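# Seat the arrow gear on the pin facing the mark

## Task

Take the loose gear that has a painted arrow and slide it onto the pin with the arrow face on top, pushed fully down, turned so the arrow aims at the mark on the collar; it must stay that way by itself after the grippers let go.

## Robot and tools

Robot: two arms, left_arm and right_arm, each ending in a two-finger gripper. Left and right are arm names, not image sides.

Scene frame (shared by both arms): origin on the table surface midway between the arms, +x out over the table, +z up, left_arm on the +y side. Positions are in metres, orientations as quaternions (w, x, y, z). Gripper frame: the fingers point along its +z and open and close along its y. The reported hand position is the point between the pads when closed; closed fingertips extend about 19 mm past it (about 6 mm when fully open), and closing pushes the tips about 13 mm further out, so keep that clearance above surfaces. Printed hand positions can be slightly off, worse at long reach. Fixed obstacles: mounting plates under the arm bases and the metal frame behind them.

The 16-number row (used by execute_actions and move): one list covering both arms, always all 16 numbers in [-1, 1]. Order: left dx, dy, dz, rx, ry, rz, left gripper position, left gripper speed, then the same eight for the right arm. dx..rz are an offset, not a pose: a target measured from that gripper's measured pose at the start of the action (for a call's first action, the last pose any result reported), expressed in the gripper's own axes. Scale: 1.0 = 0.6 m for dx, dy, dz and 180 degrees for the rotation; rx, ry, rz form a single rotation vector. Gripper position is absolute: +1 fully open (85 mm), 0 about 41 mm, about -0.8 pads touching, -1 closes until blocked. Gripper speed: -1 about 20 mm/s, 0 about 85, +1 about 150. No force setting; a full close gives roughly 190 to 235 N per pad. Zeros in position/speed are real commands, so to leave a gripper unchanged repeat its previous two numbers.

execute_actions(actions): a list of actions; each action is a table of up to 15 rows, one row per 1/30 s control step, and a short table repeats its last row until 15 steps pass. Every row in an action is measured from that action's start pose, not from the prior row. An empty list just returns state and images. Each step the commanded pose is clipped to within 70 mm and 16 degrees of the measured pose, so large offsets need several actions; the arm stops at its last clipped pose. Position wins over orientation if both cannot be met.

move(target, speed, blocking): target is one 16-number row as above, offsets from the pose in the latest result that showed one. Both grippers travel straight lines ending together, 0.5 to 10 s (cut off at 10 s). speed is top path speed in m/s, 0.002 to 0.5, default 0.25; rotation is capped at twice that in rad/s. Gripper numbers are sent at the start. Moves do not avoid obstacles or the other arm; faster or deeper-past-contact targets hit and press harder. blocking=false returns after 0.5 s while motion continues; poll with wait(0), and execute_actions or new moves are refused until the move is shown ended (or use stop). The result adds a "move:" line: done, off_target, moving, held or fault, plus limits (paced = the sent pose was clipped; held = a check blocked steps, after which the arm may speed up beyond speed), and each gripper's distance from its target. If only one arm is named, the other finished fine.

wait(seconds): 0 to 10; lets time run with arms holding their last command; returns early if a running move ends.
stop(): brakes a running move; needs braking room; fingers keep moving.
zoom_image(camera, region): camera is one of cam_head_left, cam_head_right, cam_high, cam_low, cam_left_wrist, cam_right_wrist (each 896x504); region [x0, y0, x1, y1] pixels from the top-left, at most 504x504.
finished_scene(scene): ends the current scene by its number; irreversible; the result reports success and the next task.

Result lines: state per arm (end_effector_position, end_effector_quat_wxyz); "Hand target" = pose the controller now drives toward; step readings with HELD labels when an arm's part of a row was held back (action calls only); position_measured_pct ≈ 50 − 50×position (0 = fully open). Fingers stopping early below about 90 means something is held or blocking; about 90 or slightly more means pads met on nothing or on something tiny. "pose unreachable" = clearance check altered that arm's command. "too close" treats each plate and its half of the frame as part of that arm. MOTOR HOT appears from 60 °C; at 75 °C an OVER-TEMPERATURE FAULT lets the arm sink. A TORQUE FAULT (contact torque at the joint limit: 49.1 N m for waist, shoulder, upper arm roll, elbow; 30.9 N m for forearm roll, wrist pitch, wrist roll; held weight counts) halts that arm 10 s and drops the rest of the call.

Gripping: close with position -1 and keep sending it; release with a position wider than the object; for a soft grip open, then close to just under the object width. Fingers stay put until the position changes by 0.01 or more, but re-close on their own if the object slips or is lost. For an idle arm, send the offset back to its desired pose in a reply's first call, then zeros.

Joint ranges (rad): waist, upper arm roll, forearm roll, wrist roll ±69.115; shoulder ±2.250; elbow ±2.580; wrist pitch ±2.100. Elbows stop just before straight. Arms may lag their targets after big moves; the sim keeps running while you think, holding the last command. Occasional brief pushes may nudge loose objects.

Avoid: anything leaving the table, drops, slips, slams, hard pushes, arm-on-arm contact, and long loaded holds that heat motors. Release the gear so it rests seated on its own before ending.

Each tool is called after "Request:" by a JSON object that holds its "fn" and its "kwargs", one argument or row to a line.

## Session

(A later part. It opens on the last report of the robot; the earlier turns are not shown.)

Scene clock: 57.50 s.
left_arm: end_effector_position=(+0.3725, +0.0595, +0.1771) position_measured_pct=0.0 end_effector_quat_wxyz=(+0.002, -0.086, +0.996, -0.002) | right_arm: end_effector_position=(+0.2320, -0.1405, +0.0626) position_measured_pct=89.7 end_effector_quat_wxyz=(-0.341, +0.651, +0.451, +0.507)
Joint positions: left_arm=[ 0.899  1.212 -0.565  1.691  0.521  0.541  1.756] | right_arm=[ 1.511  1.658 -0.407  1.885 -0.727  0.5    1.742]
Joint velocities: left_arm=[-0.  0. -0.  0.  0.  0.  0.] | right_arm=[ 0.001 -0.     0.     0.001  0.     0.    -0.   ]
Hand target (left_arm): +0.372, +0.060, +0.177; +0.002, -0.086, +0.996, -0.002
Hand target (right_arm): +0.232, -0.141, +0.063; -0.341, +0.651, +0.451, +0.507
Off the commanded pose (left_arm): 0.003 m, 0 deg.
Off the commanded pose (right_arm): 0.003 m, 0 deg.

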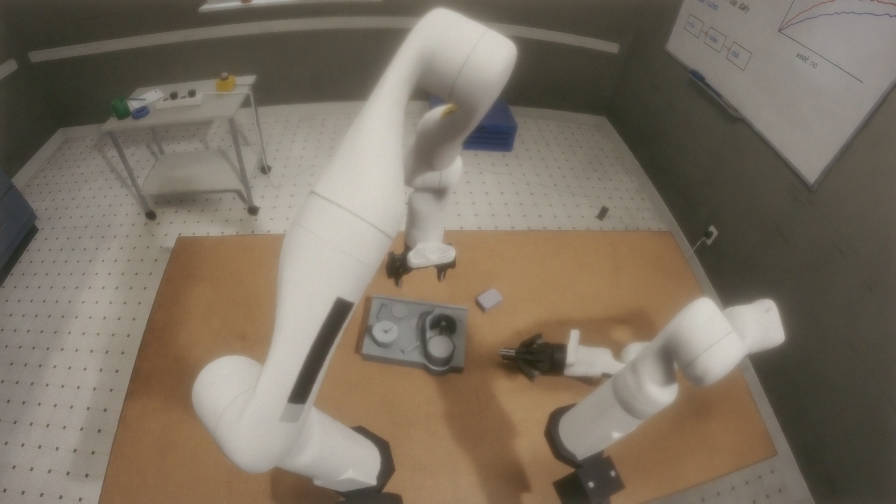

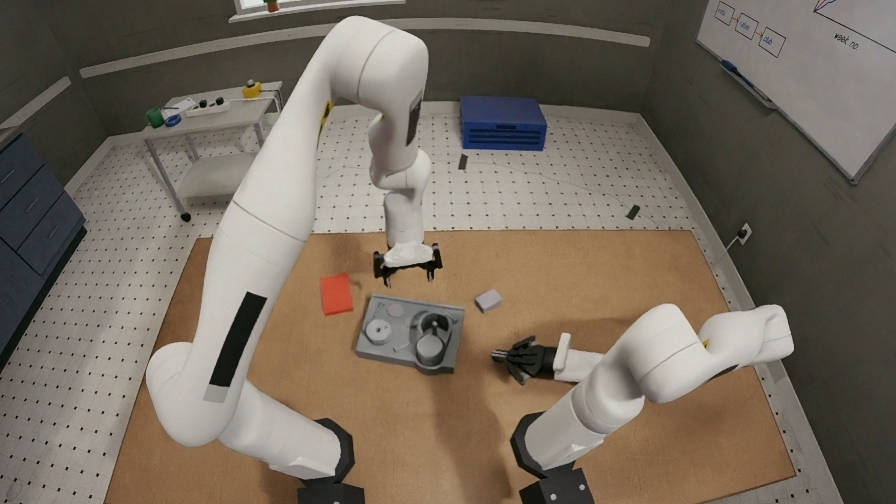

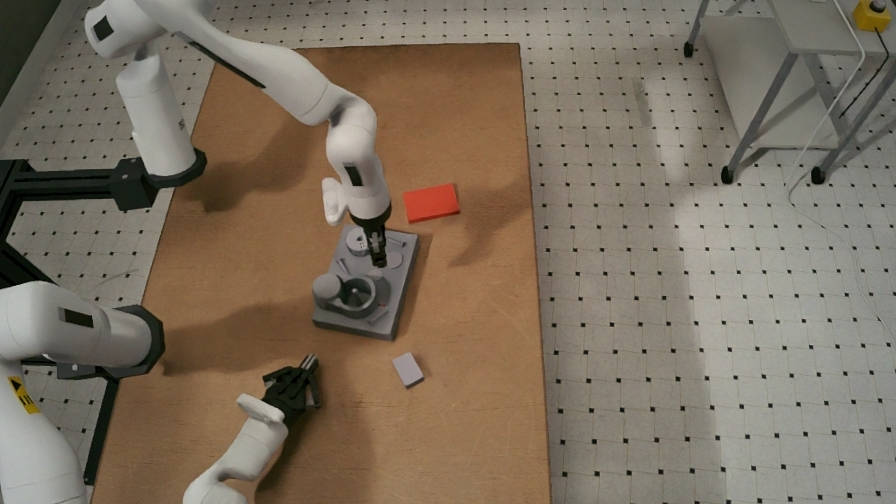

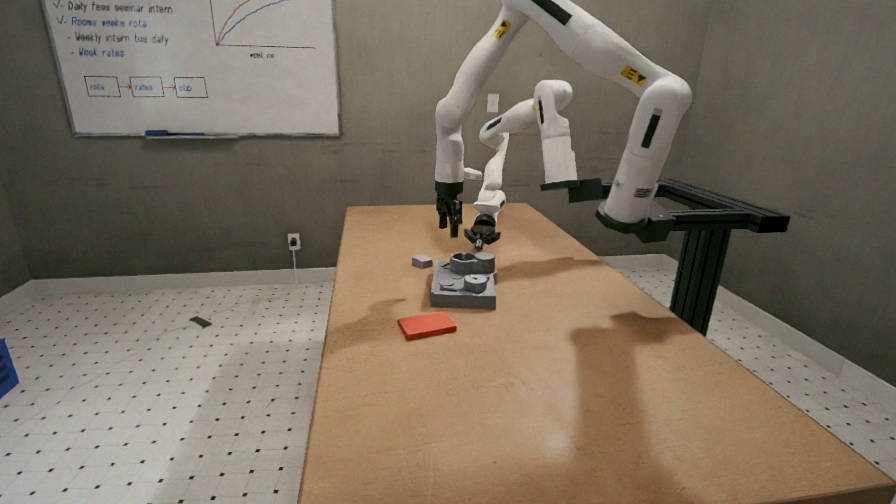

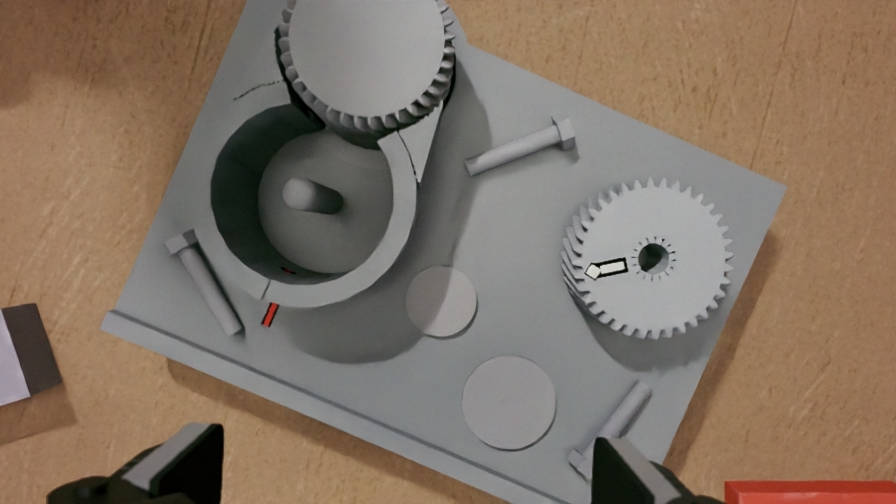

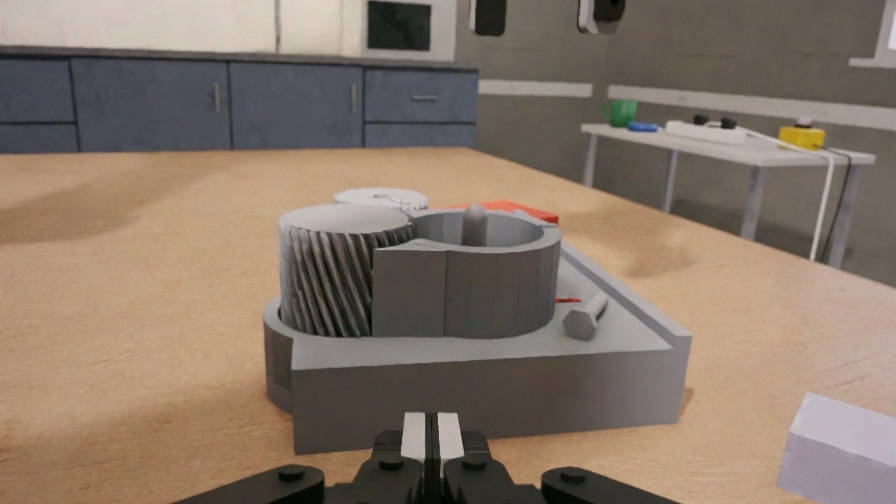

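Request:
{"fn": "move", "kwargs": {
  "target": [0.0845,0.1442,0.1285,0,0,-0.334,1,0, 0,0,0,0,0,0,-0.8,0],
  "speed": 0.4
}}

Scene clock: 126.17 s.
left_arm: end_effector_position=(+0.3079, +0.1351, +0.0992) position_measured_pct=0.0 end_effector_quat_wxyz=(+0.000, -0.573, +0.820, -0.003) | right_arm: end_effector_position=(+0.2320, -0.1405, +0.0626) position_measured_pct=89.7 end_effector_quat_wxyz=(-0.341, +0.651, +0.451, +0.507)
Joint positions: left_arm=[ 0.71   1.273 -0.444  1.966  1.055  0.166  2.131] | right_arm=[ 1.511  1.658 -0.407  1.885 -0.727  0.5    1.742]
Joint velocities: left_arm=[-0.028 -0.009  0.028  0.01   0.011 -0.035 -0.02 ] | right_arm=[-0.    -0.    -0.001  0.001  0.    -0.     0.001]
Hand target (left_arm): +0.308, +0.136, +0.099; +0.000, -0.573, +0.819, -0.003
Hand target (right_arm): +0.232, -0.141, +0.063; -0.341, +0.651, +0.451, +0.507
Off the commanded pose (left_arm): 0.001 m, 0 deg.
Off the commanded pose (right_arm): 0.000 m, 0 deg.
move: done

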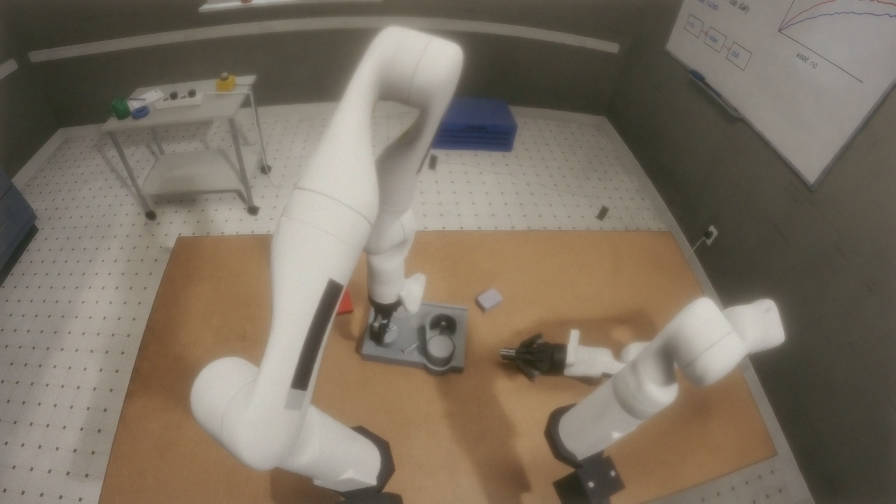

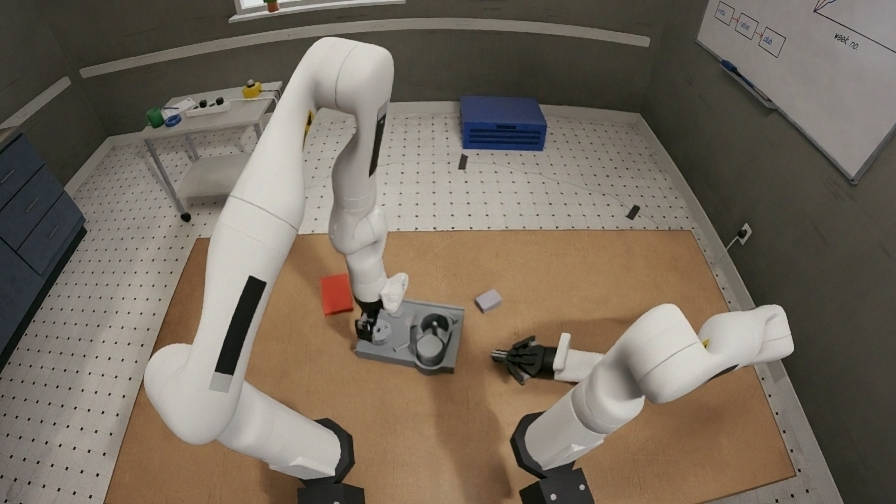

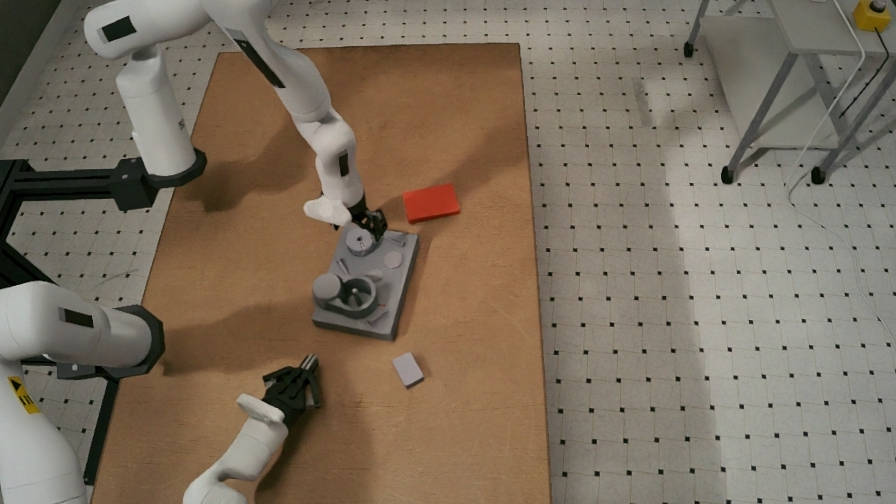

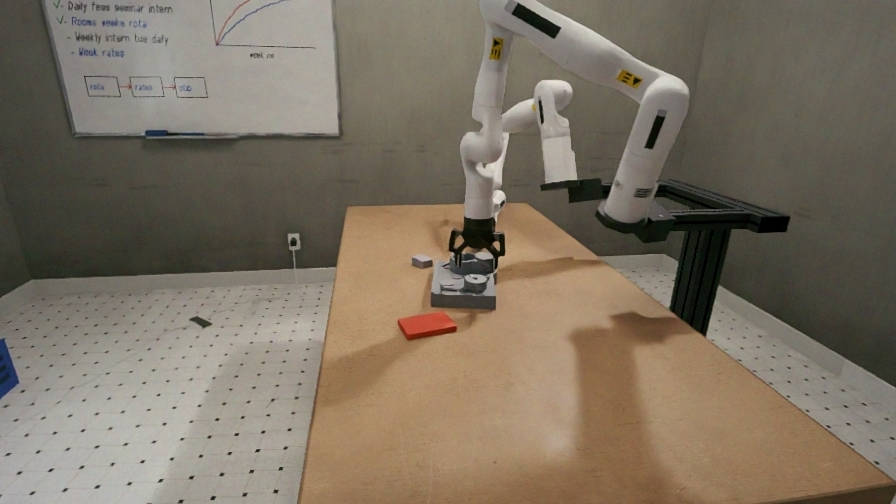

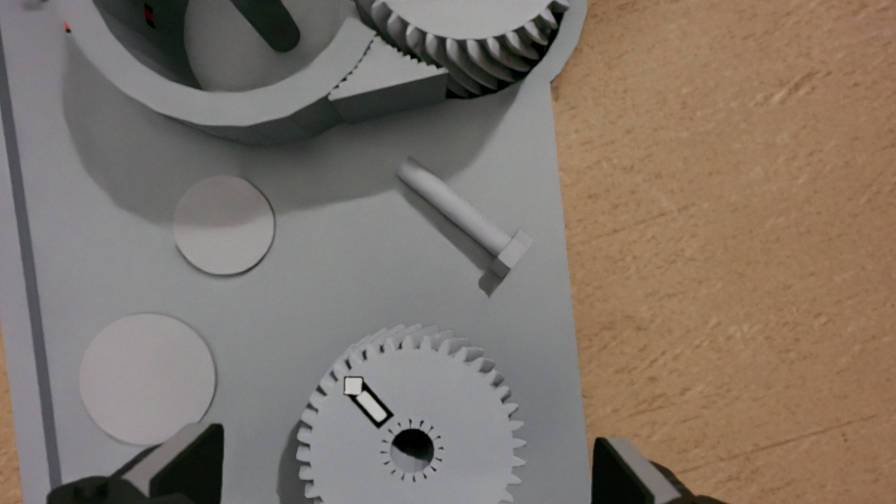

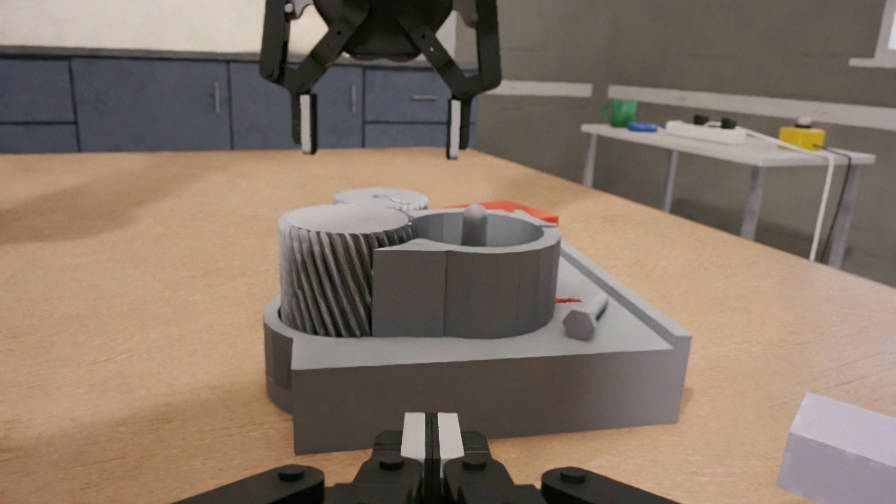

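Request:
{"fn": "execute_actions", "kwargs": {
  "actions": []
}}

Request:
{"fn": "zoom_image", "kwargs": {
  "camera": "cam_left_wrist",
  "region": [285, 310, 545, 504]
}}

Request:
{"fn": "zoom_image", "kwargs": {
  "camera": "cam_right_wrist",
  "region": [270, 80, 500, 250]
}}

Scene clock: 127.67 s.
left_arm: end_effector_position=(+0.3081, +0.1355, +0.0991) position_measured_pct=0.0 end_effector_quat_wxyz=(+0.000, -0.573, +0.819, -0.003) | right_arm: end_effector_position=(+0.2320, -0.1405, +0.0626) position_measured_pct=89.7 end_effector_quat_wxyz=(-0.341, +0.651, +0.451, +0.507)
Joint positions: left_arm=[ 0.707  1.272 -0.442  1.966  1.056  0.163  2.13 ] | right_arm=[ 1.511  1.658 -0.407  1.885 -0.727  0.5    1.742]
Joint velocities: left_arm=[-0.     0.     0.    -0.     0.001 -0.     0.   ] | right_arm=[-0.001  0.002 -0.     0.     0.     0.     0.   ]
Hand target (left_arm): +0.308, +0.136, +0.099; +0.000, -0.573, +0.819, -0.003
Hand target (right_arm): +0.232, -0.141, +0.063; -0.341, +0.651, +0.451, +0.507
Off the commanded pose (left_arm): 0.000 m, 0 deg.
Off the commanded pose (right_arm): 0.000 m, 0 deg.

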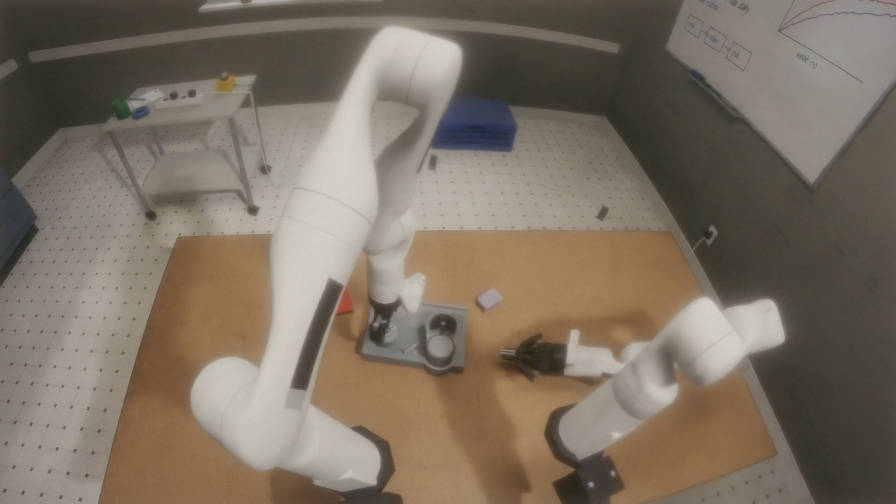

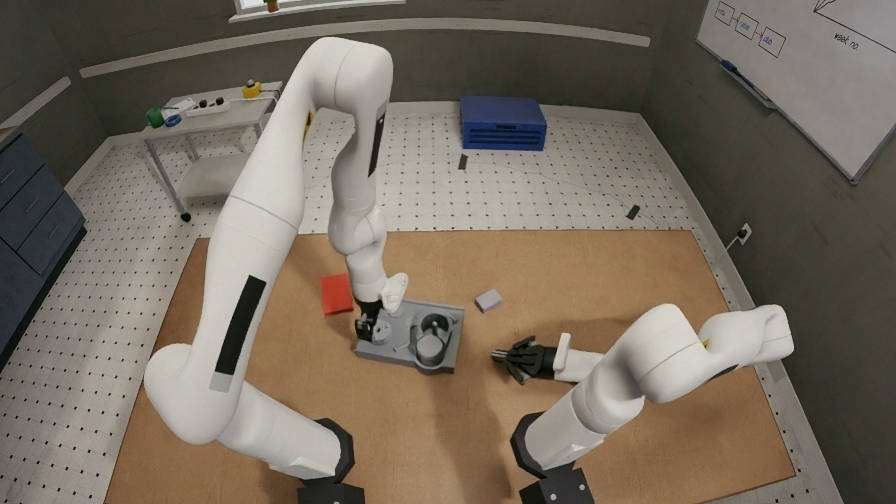

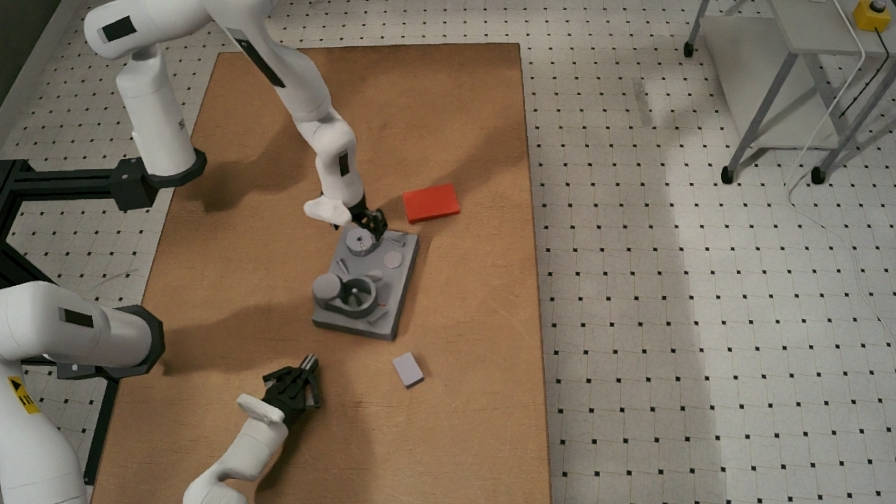

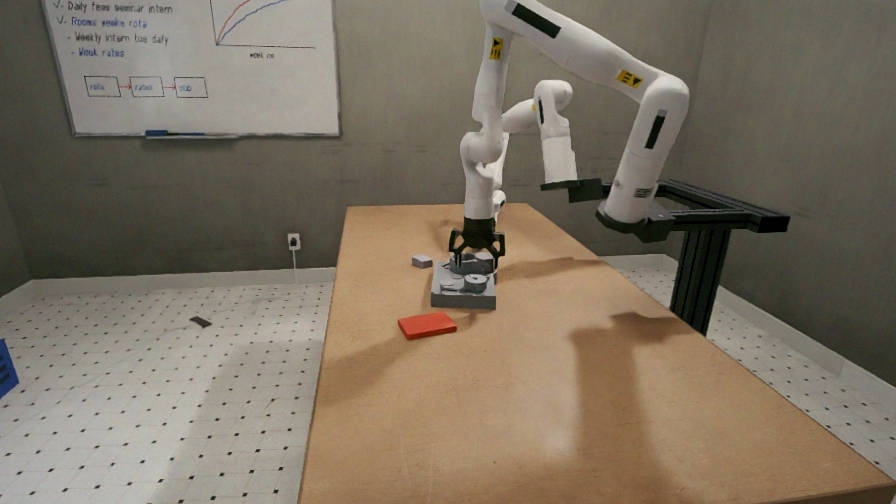

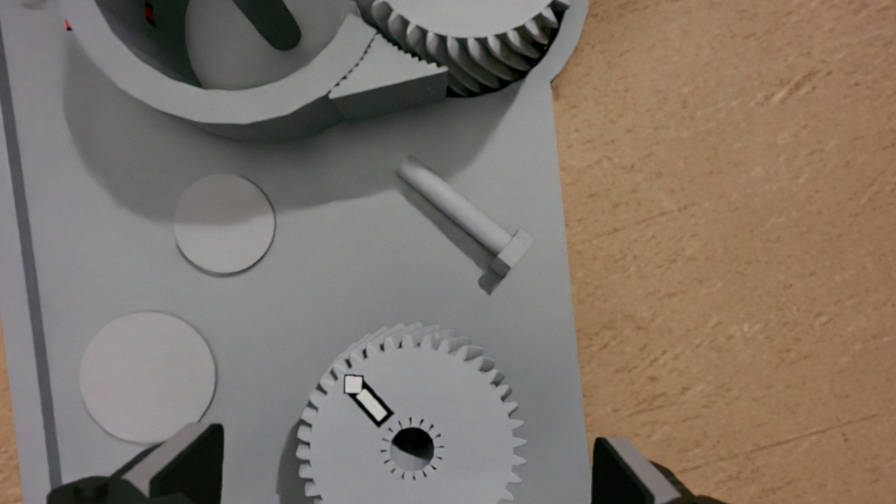

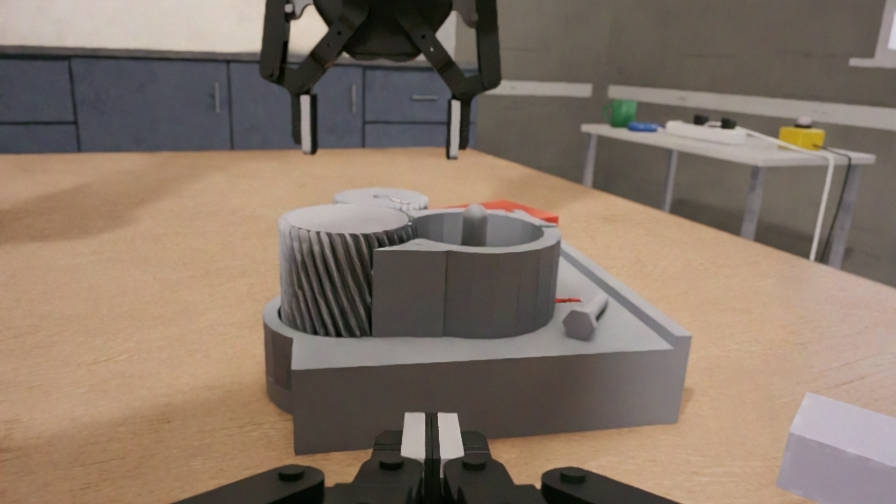

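Region (285, 310, 545, 504) of cam_left_wrist's 896x504 image, scaled by 1.938; it fills the top 376 rows of this view, and the rest is white.

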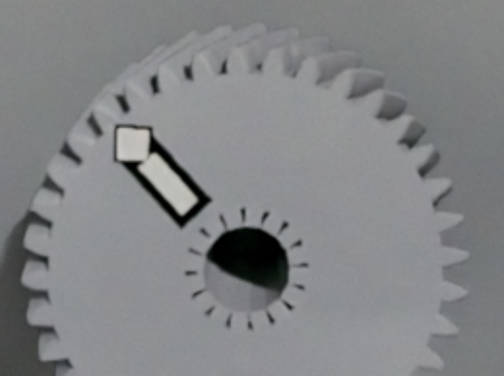

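Region (270, 80, 500, 250) of cam_right_wrist's 896x504 image, scaled by 2.191; it fills the top 373 rows of this view, and the rest is white.

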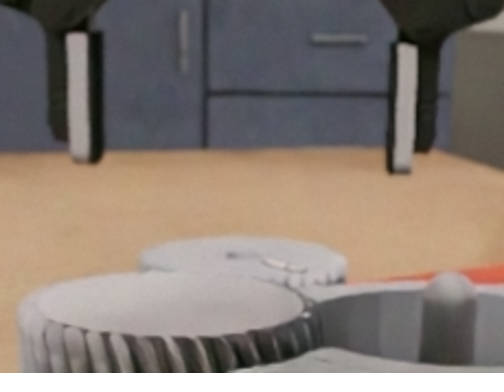

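Request:
{"fn": "move", "kwargs": {
  "target": [-0.0047,-0.0008,0.0565,0,0,0,0.72,0, 0,0,0,0,0,0,-0.8,0],
  "speed": 0.12
}}

Request:
{"fn": "zoom_image", "kwargs": {
  "camera": "cam_right_wrist",
  "region": [270, 80, 500, 250]
}}

Scene clock: 138.47 s.
left_arm: end_effector_position=(+0.3097, +0.1377, +0.0654) position_measured_pct=14.3 end_effector_quat_wxyz=(+0.000, -0.573, +0.819, -0.003) | right_arm: end_effector_position=(+0.2320, -0.1405, +0.0626) position_measured_pct=89.7 end_effector_quat_wxyz=(-0.341, +0.651, +0.451, +0.507)
Joint positions: left_arm=[ 0.611  1.331 -0.349  1.93   1.073  0.061  2.078] | right_arm=[ 1.511  1.658 -0.407  1.885 -0.727  0.5    1.742]
Joint velocities: left_arm=[-0.012  0.003  0.007  0.001  0.    -0.01  -0.004] | right_arm=[ 0.     0.001 -0.001 -0.     0.     0.    -0.   ]
Hand target (left_arm): +0.310, +0.138, +0.065; +0.000, -0.574, +0.819, -0.003
Hand target (right_arm): +0.232, -0.141, +0.063; -0.341, +0.651, +0.451, +0.507
Off the commanded pose (left_arm): 0.000 m, 0 deg.
Off the commanded pose (right_arm): 0.000 m, 0 deg.
move: done

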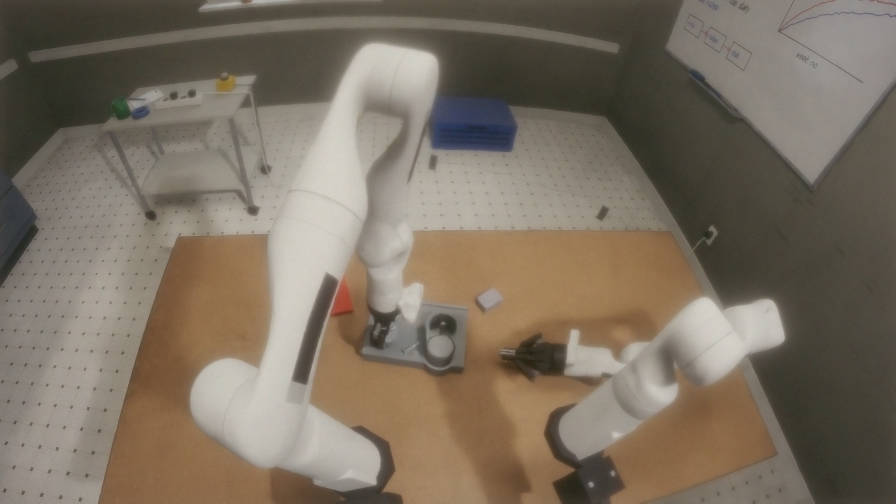

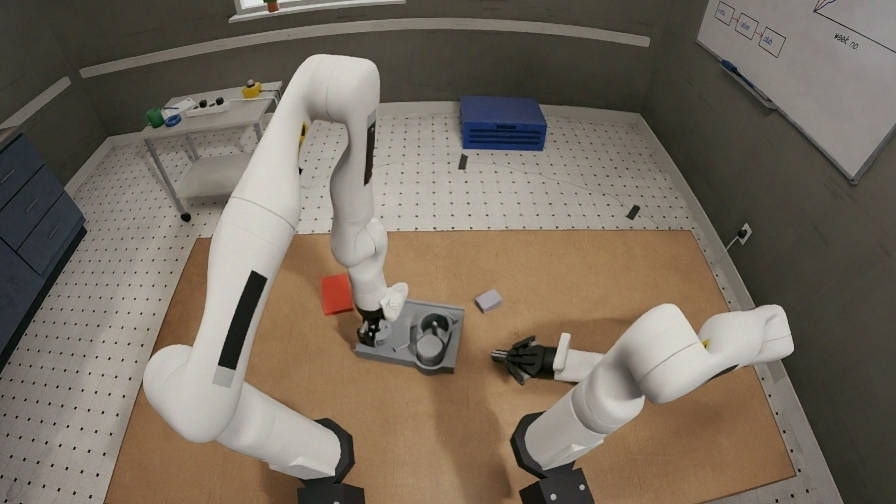

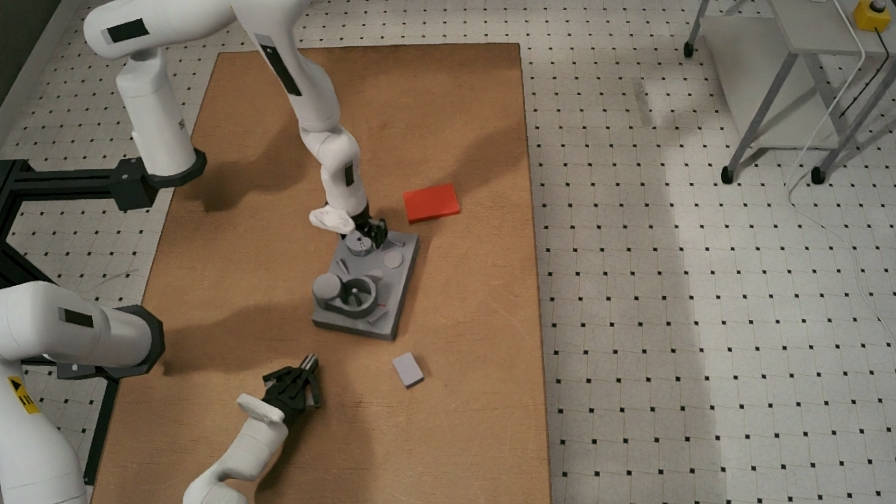

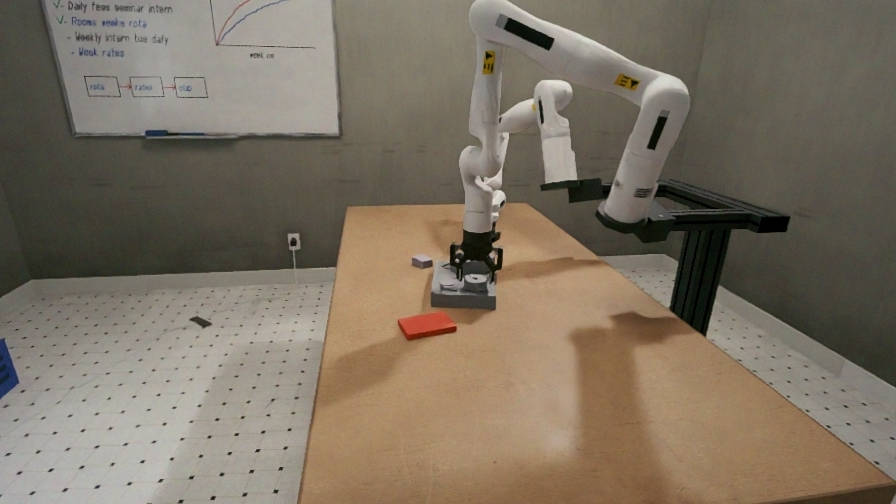

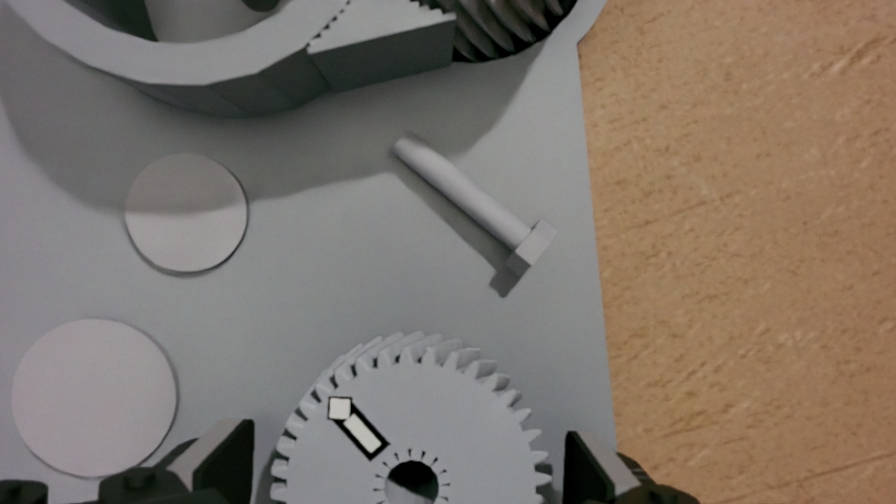

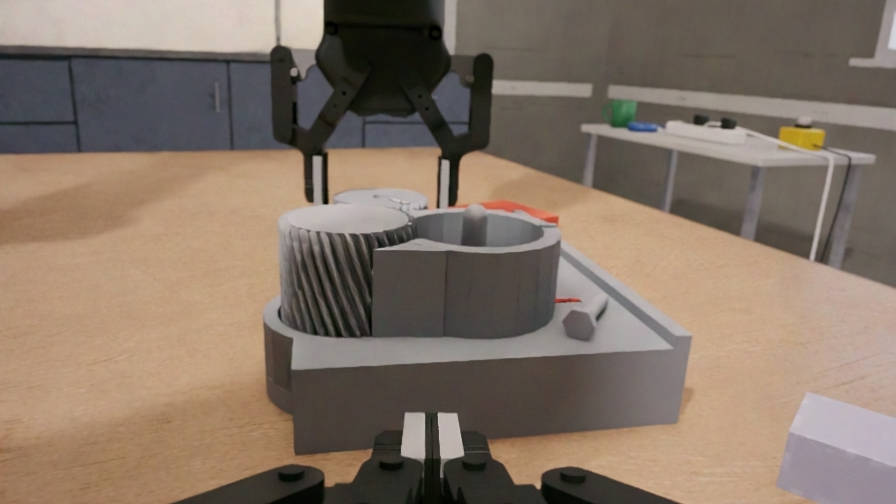

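Region (270, 80, 500, 250) of cam_right_wrist's 896x504 image, scaled by 2.191; it fills the top 373 rows of this view, and the rest is white.

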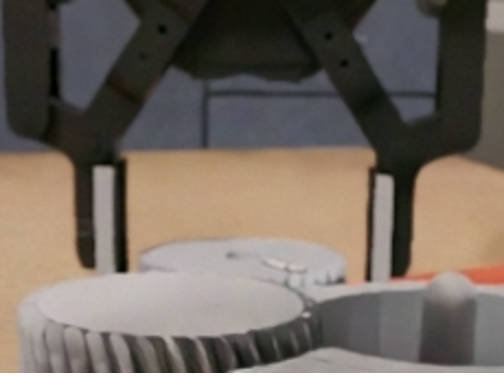

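Request:
{"fn": "execute_actions", "kwargs": {
  "actions": [
    [[-0.0012,0.002,0,0,0,0,0.72,0, 0,0,0,0,0,0,-0.8,0],[-0.0012,0.002,0,0,0,0,0.72,0, 0,0,0,0,0,0,-0.8,0],[-0.0012,0.002,0,0,0,0,0.72,0, 0,0,0,0,0,0,-0.8,0],[-0.0012,0.002,0,0,0,0,-1,-0.6, 0,0,0,0,0,0,-0.8,0]]
  ]
}}

Scene clock: 141.57 s.
left_arm: end_effector_position=(+0.3090, +0.1387, +0.0660) position_measured_pct=28.2 end_effector_quat_wxyz=(+0.000, -0.573, +0.819, -0.003) | right_arm: end_effector_position=(+0.2320, -0.1405, +0.0626) position_measured_pct=89.7 end_effector_quat_wxyz=(-0.341, +0.651, +0.451, +0.507)
Joint positions: left_arm=[ 0.604  1.327 -0.342  1.935  1.072  0.053  2.075] | right_arm=[ 1.511  1.658 -0.407  1.885 -0.727  0.5    1.742]
Joint velocities: left_arm=[ 0.002 -0.012 -0.001  0.008 -0.001  0.001 -0.   ] | right_arm=[-0.001 -0.     0.001 -0.     0.    -0.     0.001]
Hand target (left_arm): +0.309, +0.139, +0.065; +0.000, -0.573, +0.819, -0.003
Hand target (right_arm): +0.232, -0.141, +0.063; -0.341, +0.651, +0.451, +0.507
Off the commanded pose (left_arm): 0.001 m, 0 deg.
Off the commanded pose (right_arm): 0.000 m, 0 deg.
Step readings (end_effector_position):
0: left_arm (+0.3096, +0.1380, +0.0651) | right_arm (+0.2320, -0.1405, +0.0626)
1: left_arm (+0.3096, +0.1381, +0.0652) | right_arm (+0.2320, -0.1405, +0.0626)
2: left_arm (+0.3094, +0.1384, +0.0653) | right_arm (+0.2320, -0.1405, +0.0626)
4: left_arm (+0.3091, +0.1387, +0.0653) | right_arm (+0.2320, -0.1405, +0.0626)
8: left_arm (+0.3088, +0.1387, +0.0653) | right_arm (+0.2320, -0.1405, +0.0626)
15: end_effector_position above

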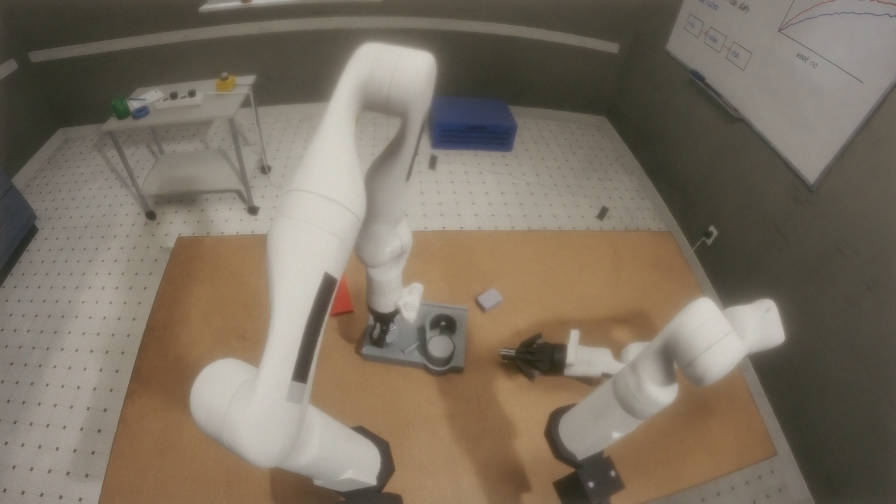

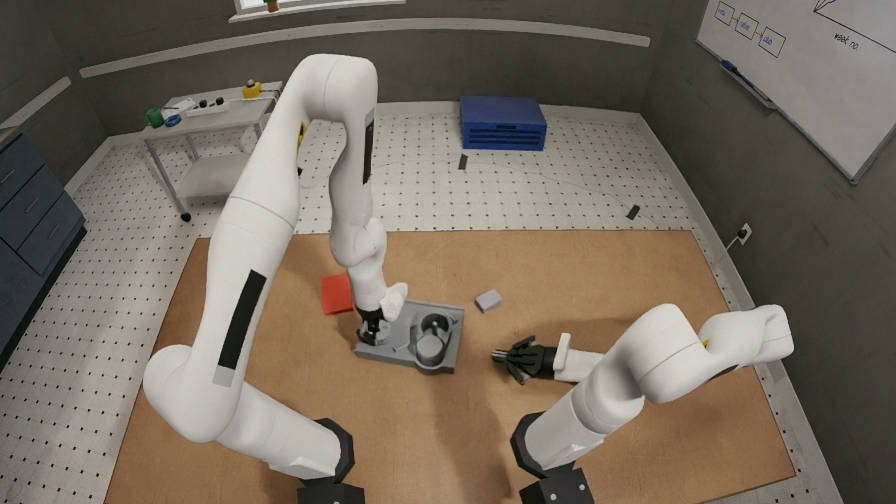

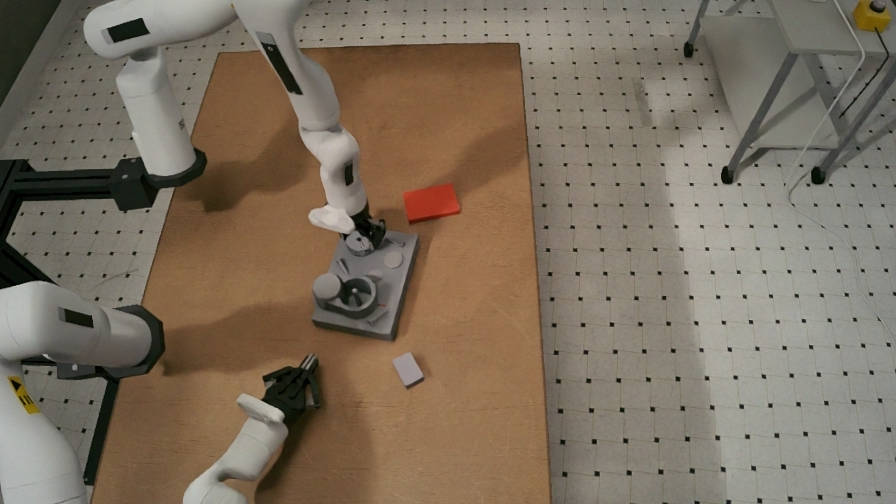

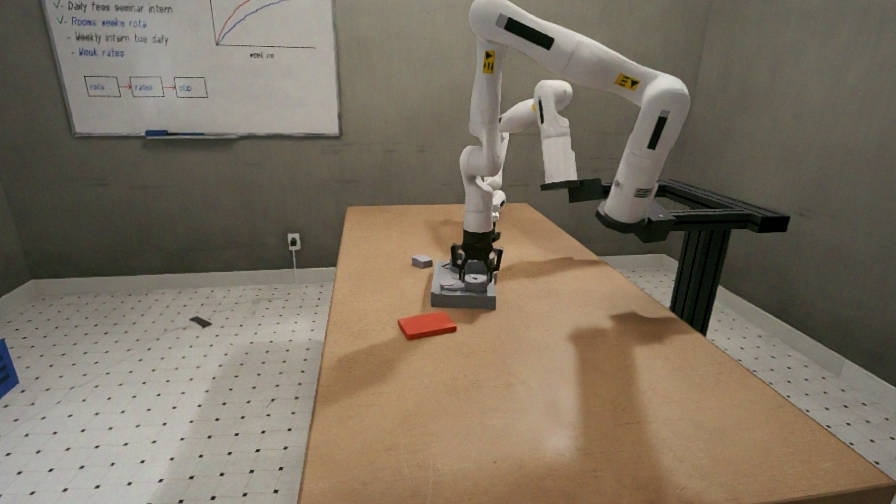

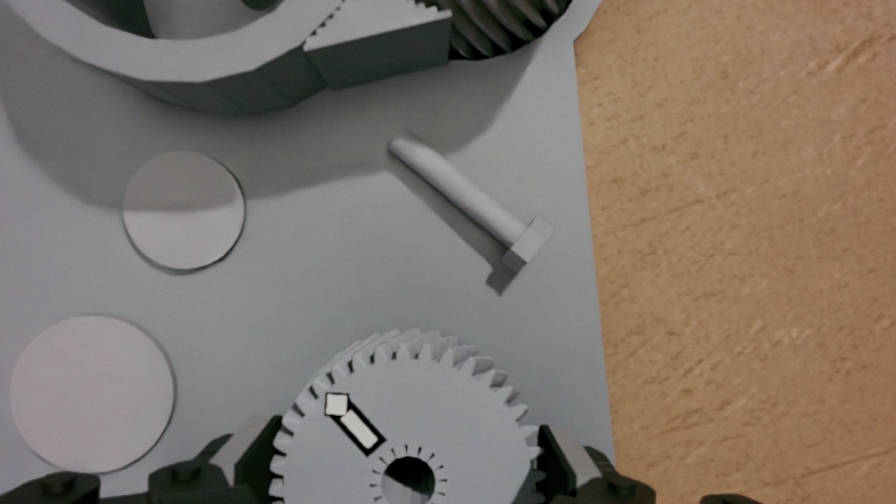

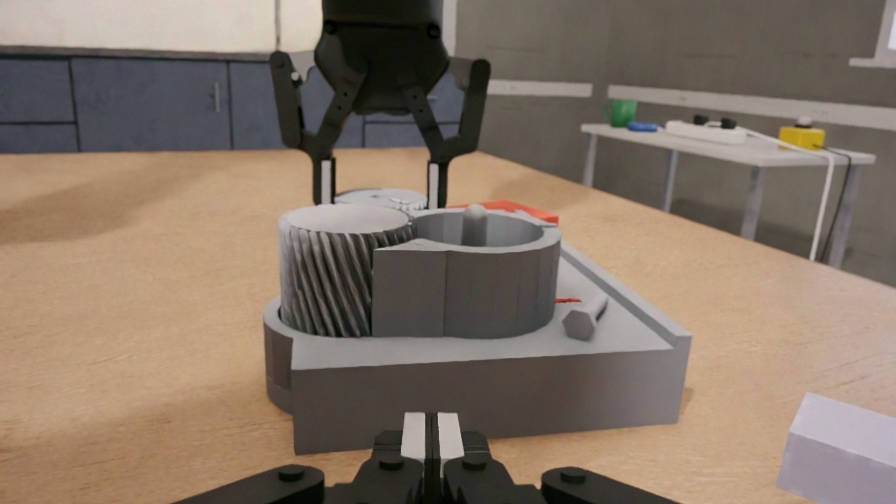

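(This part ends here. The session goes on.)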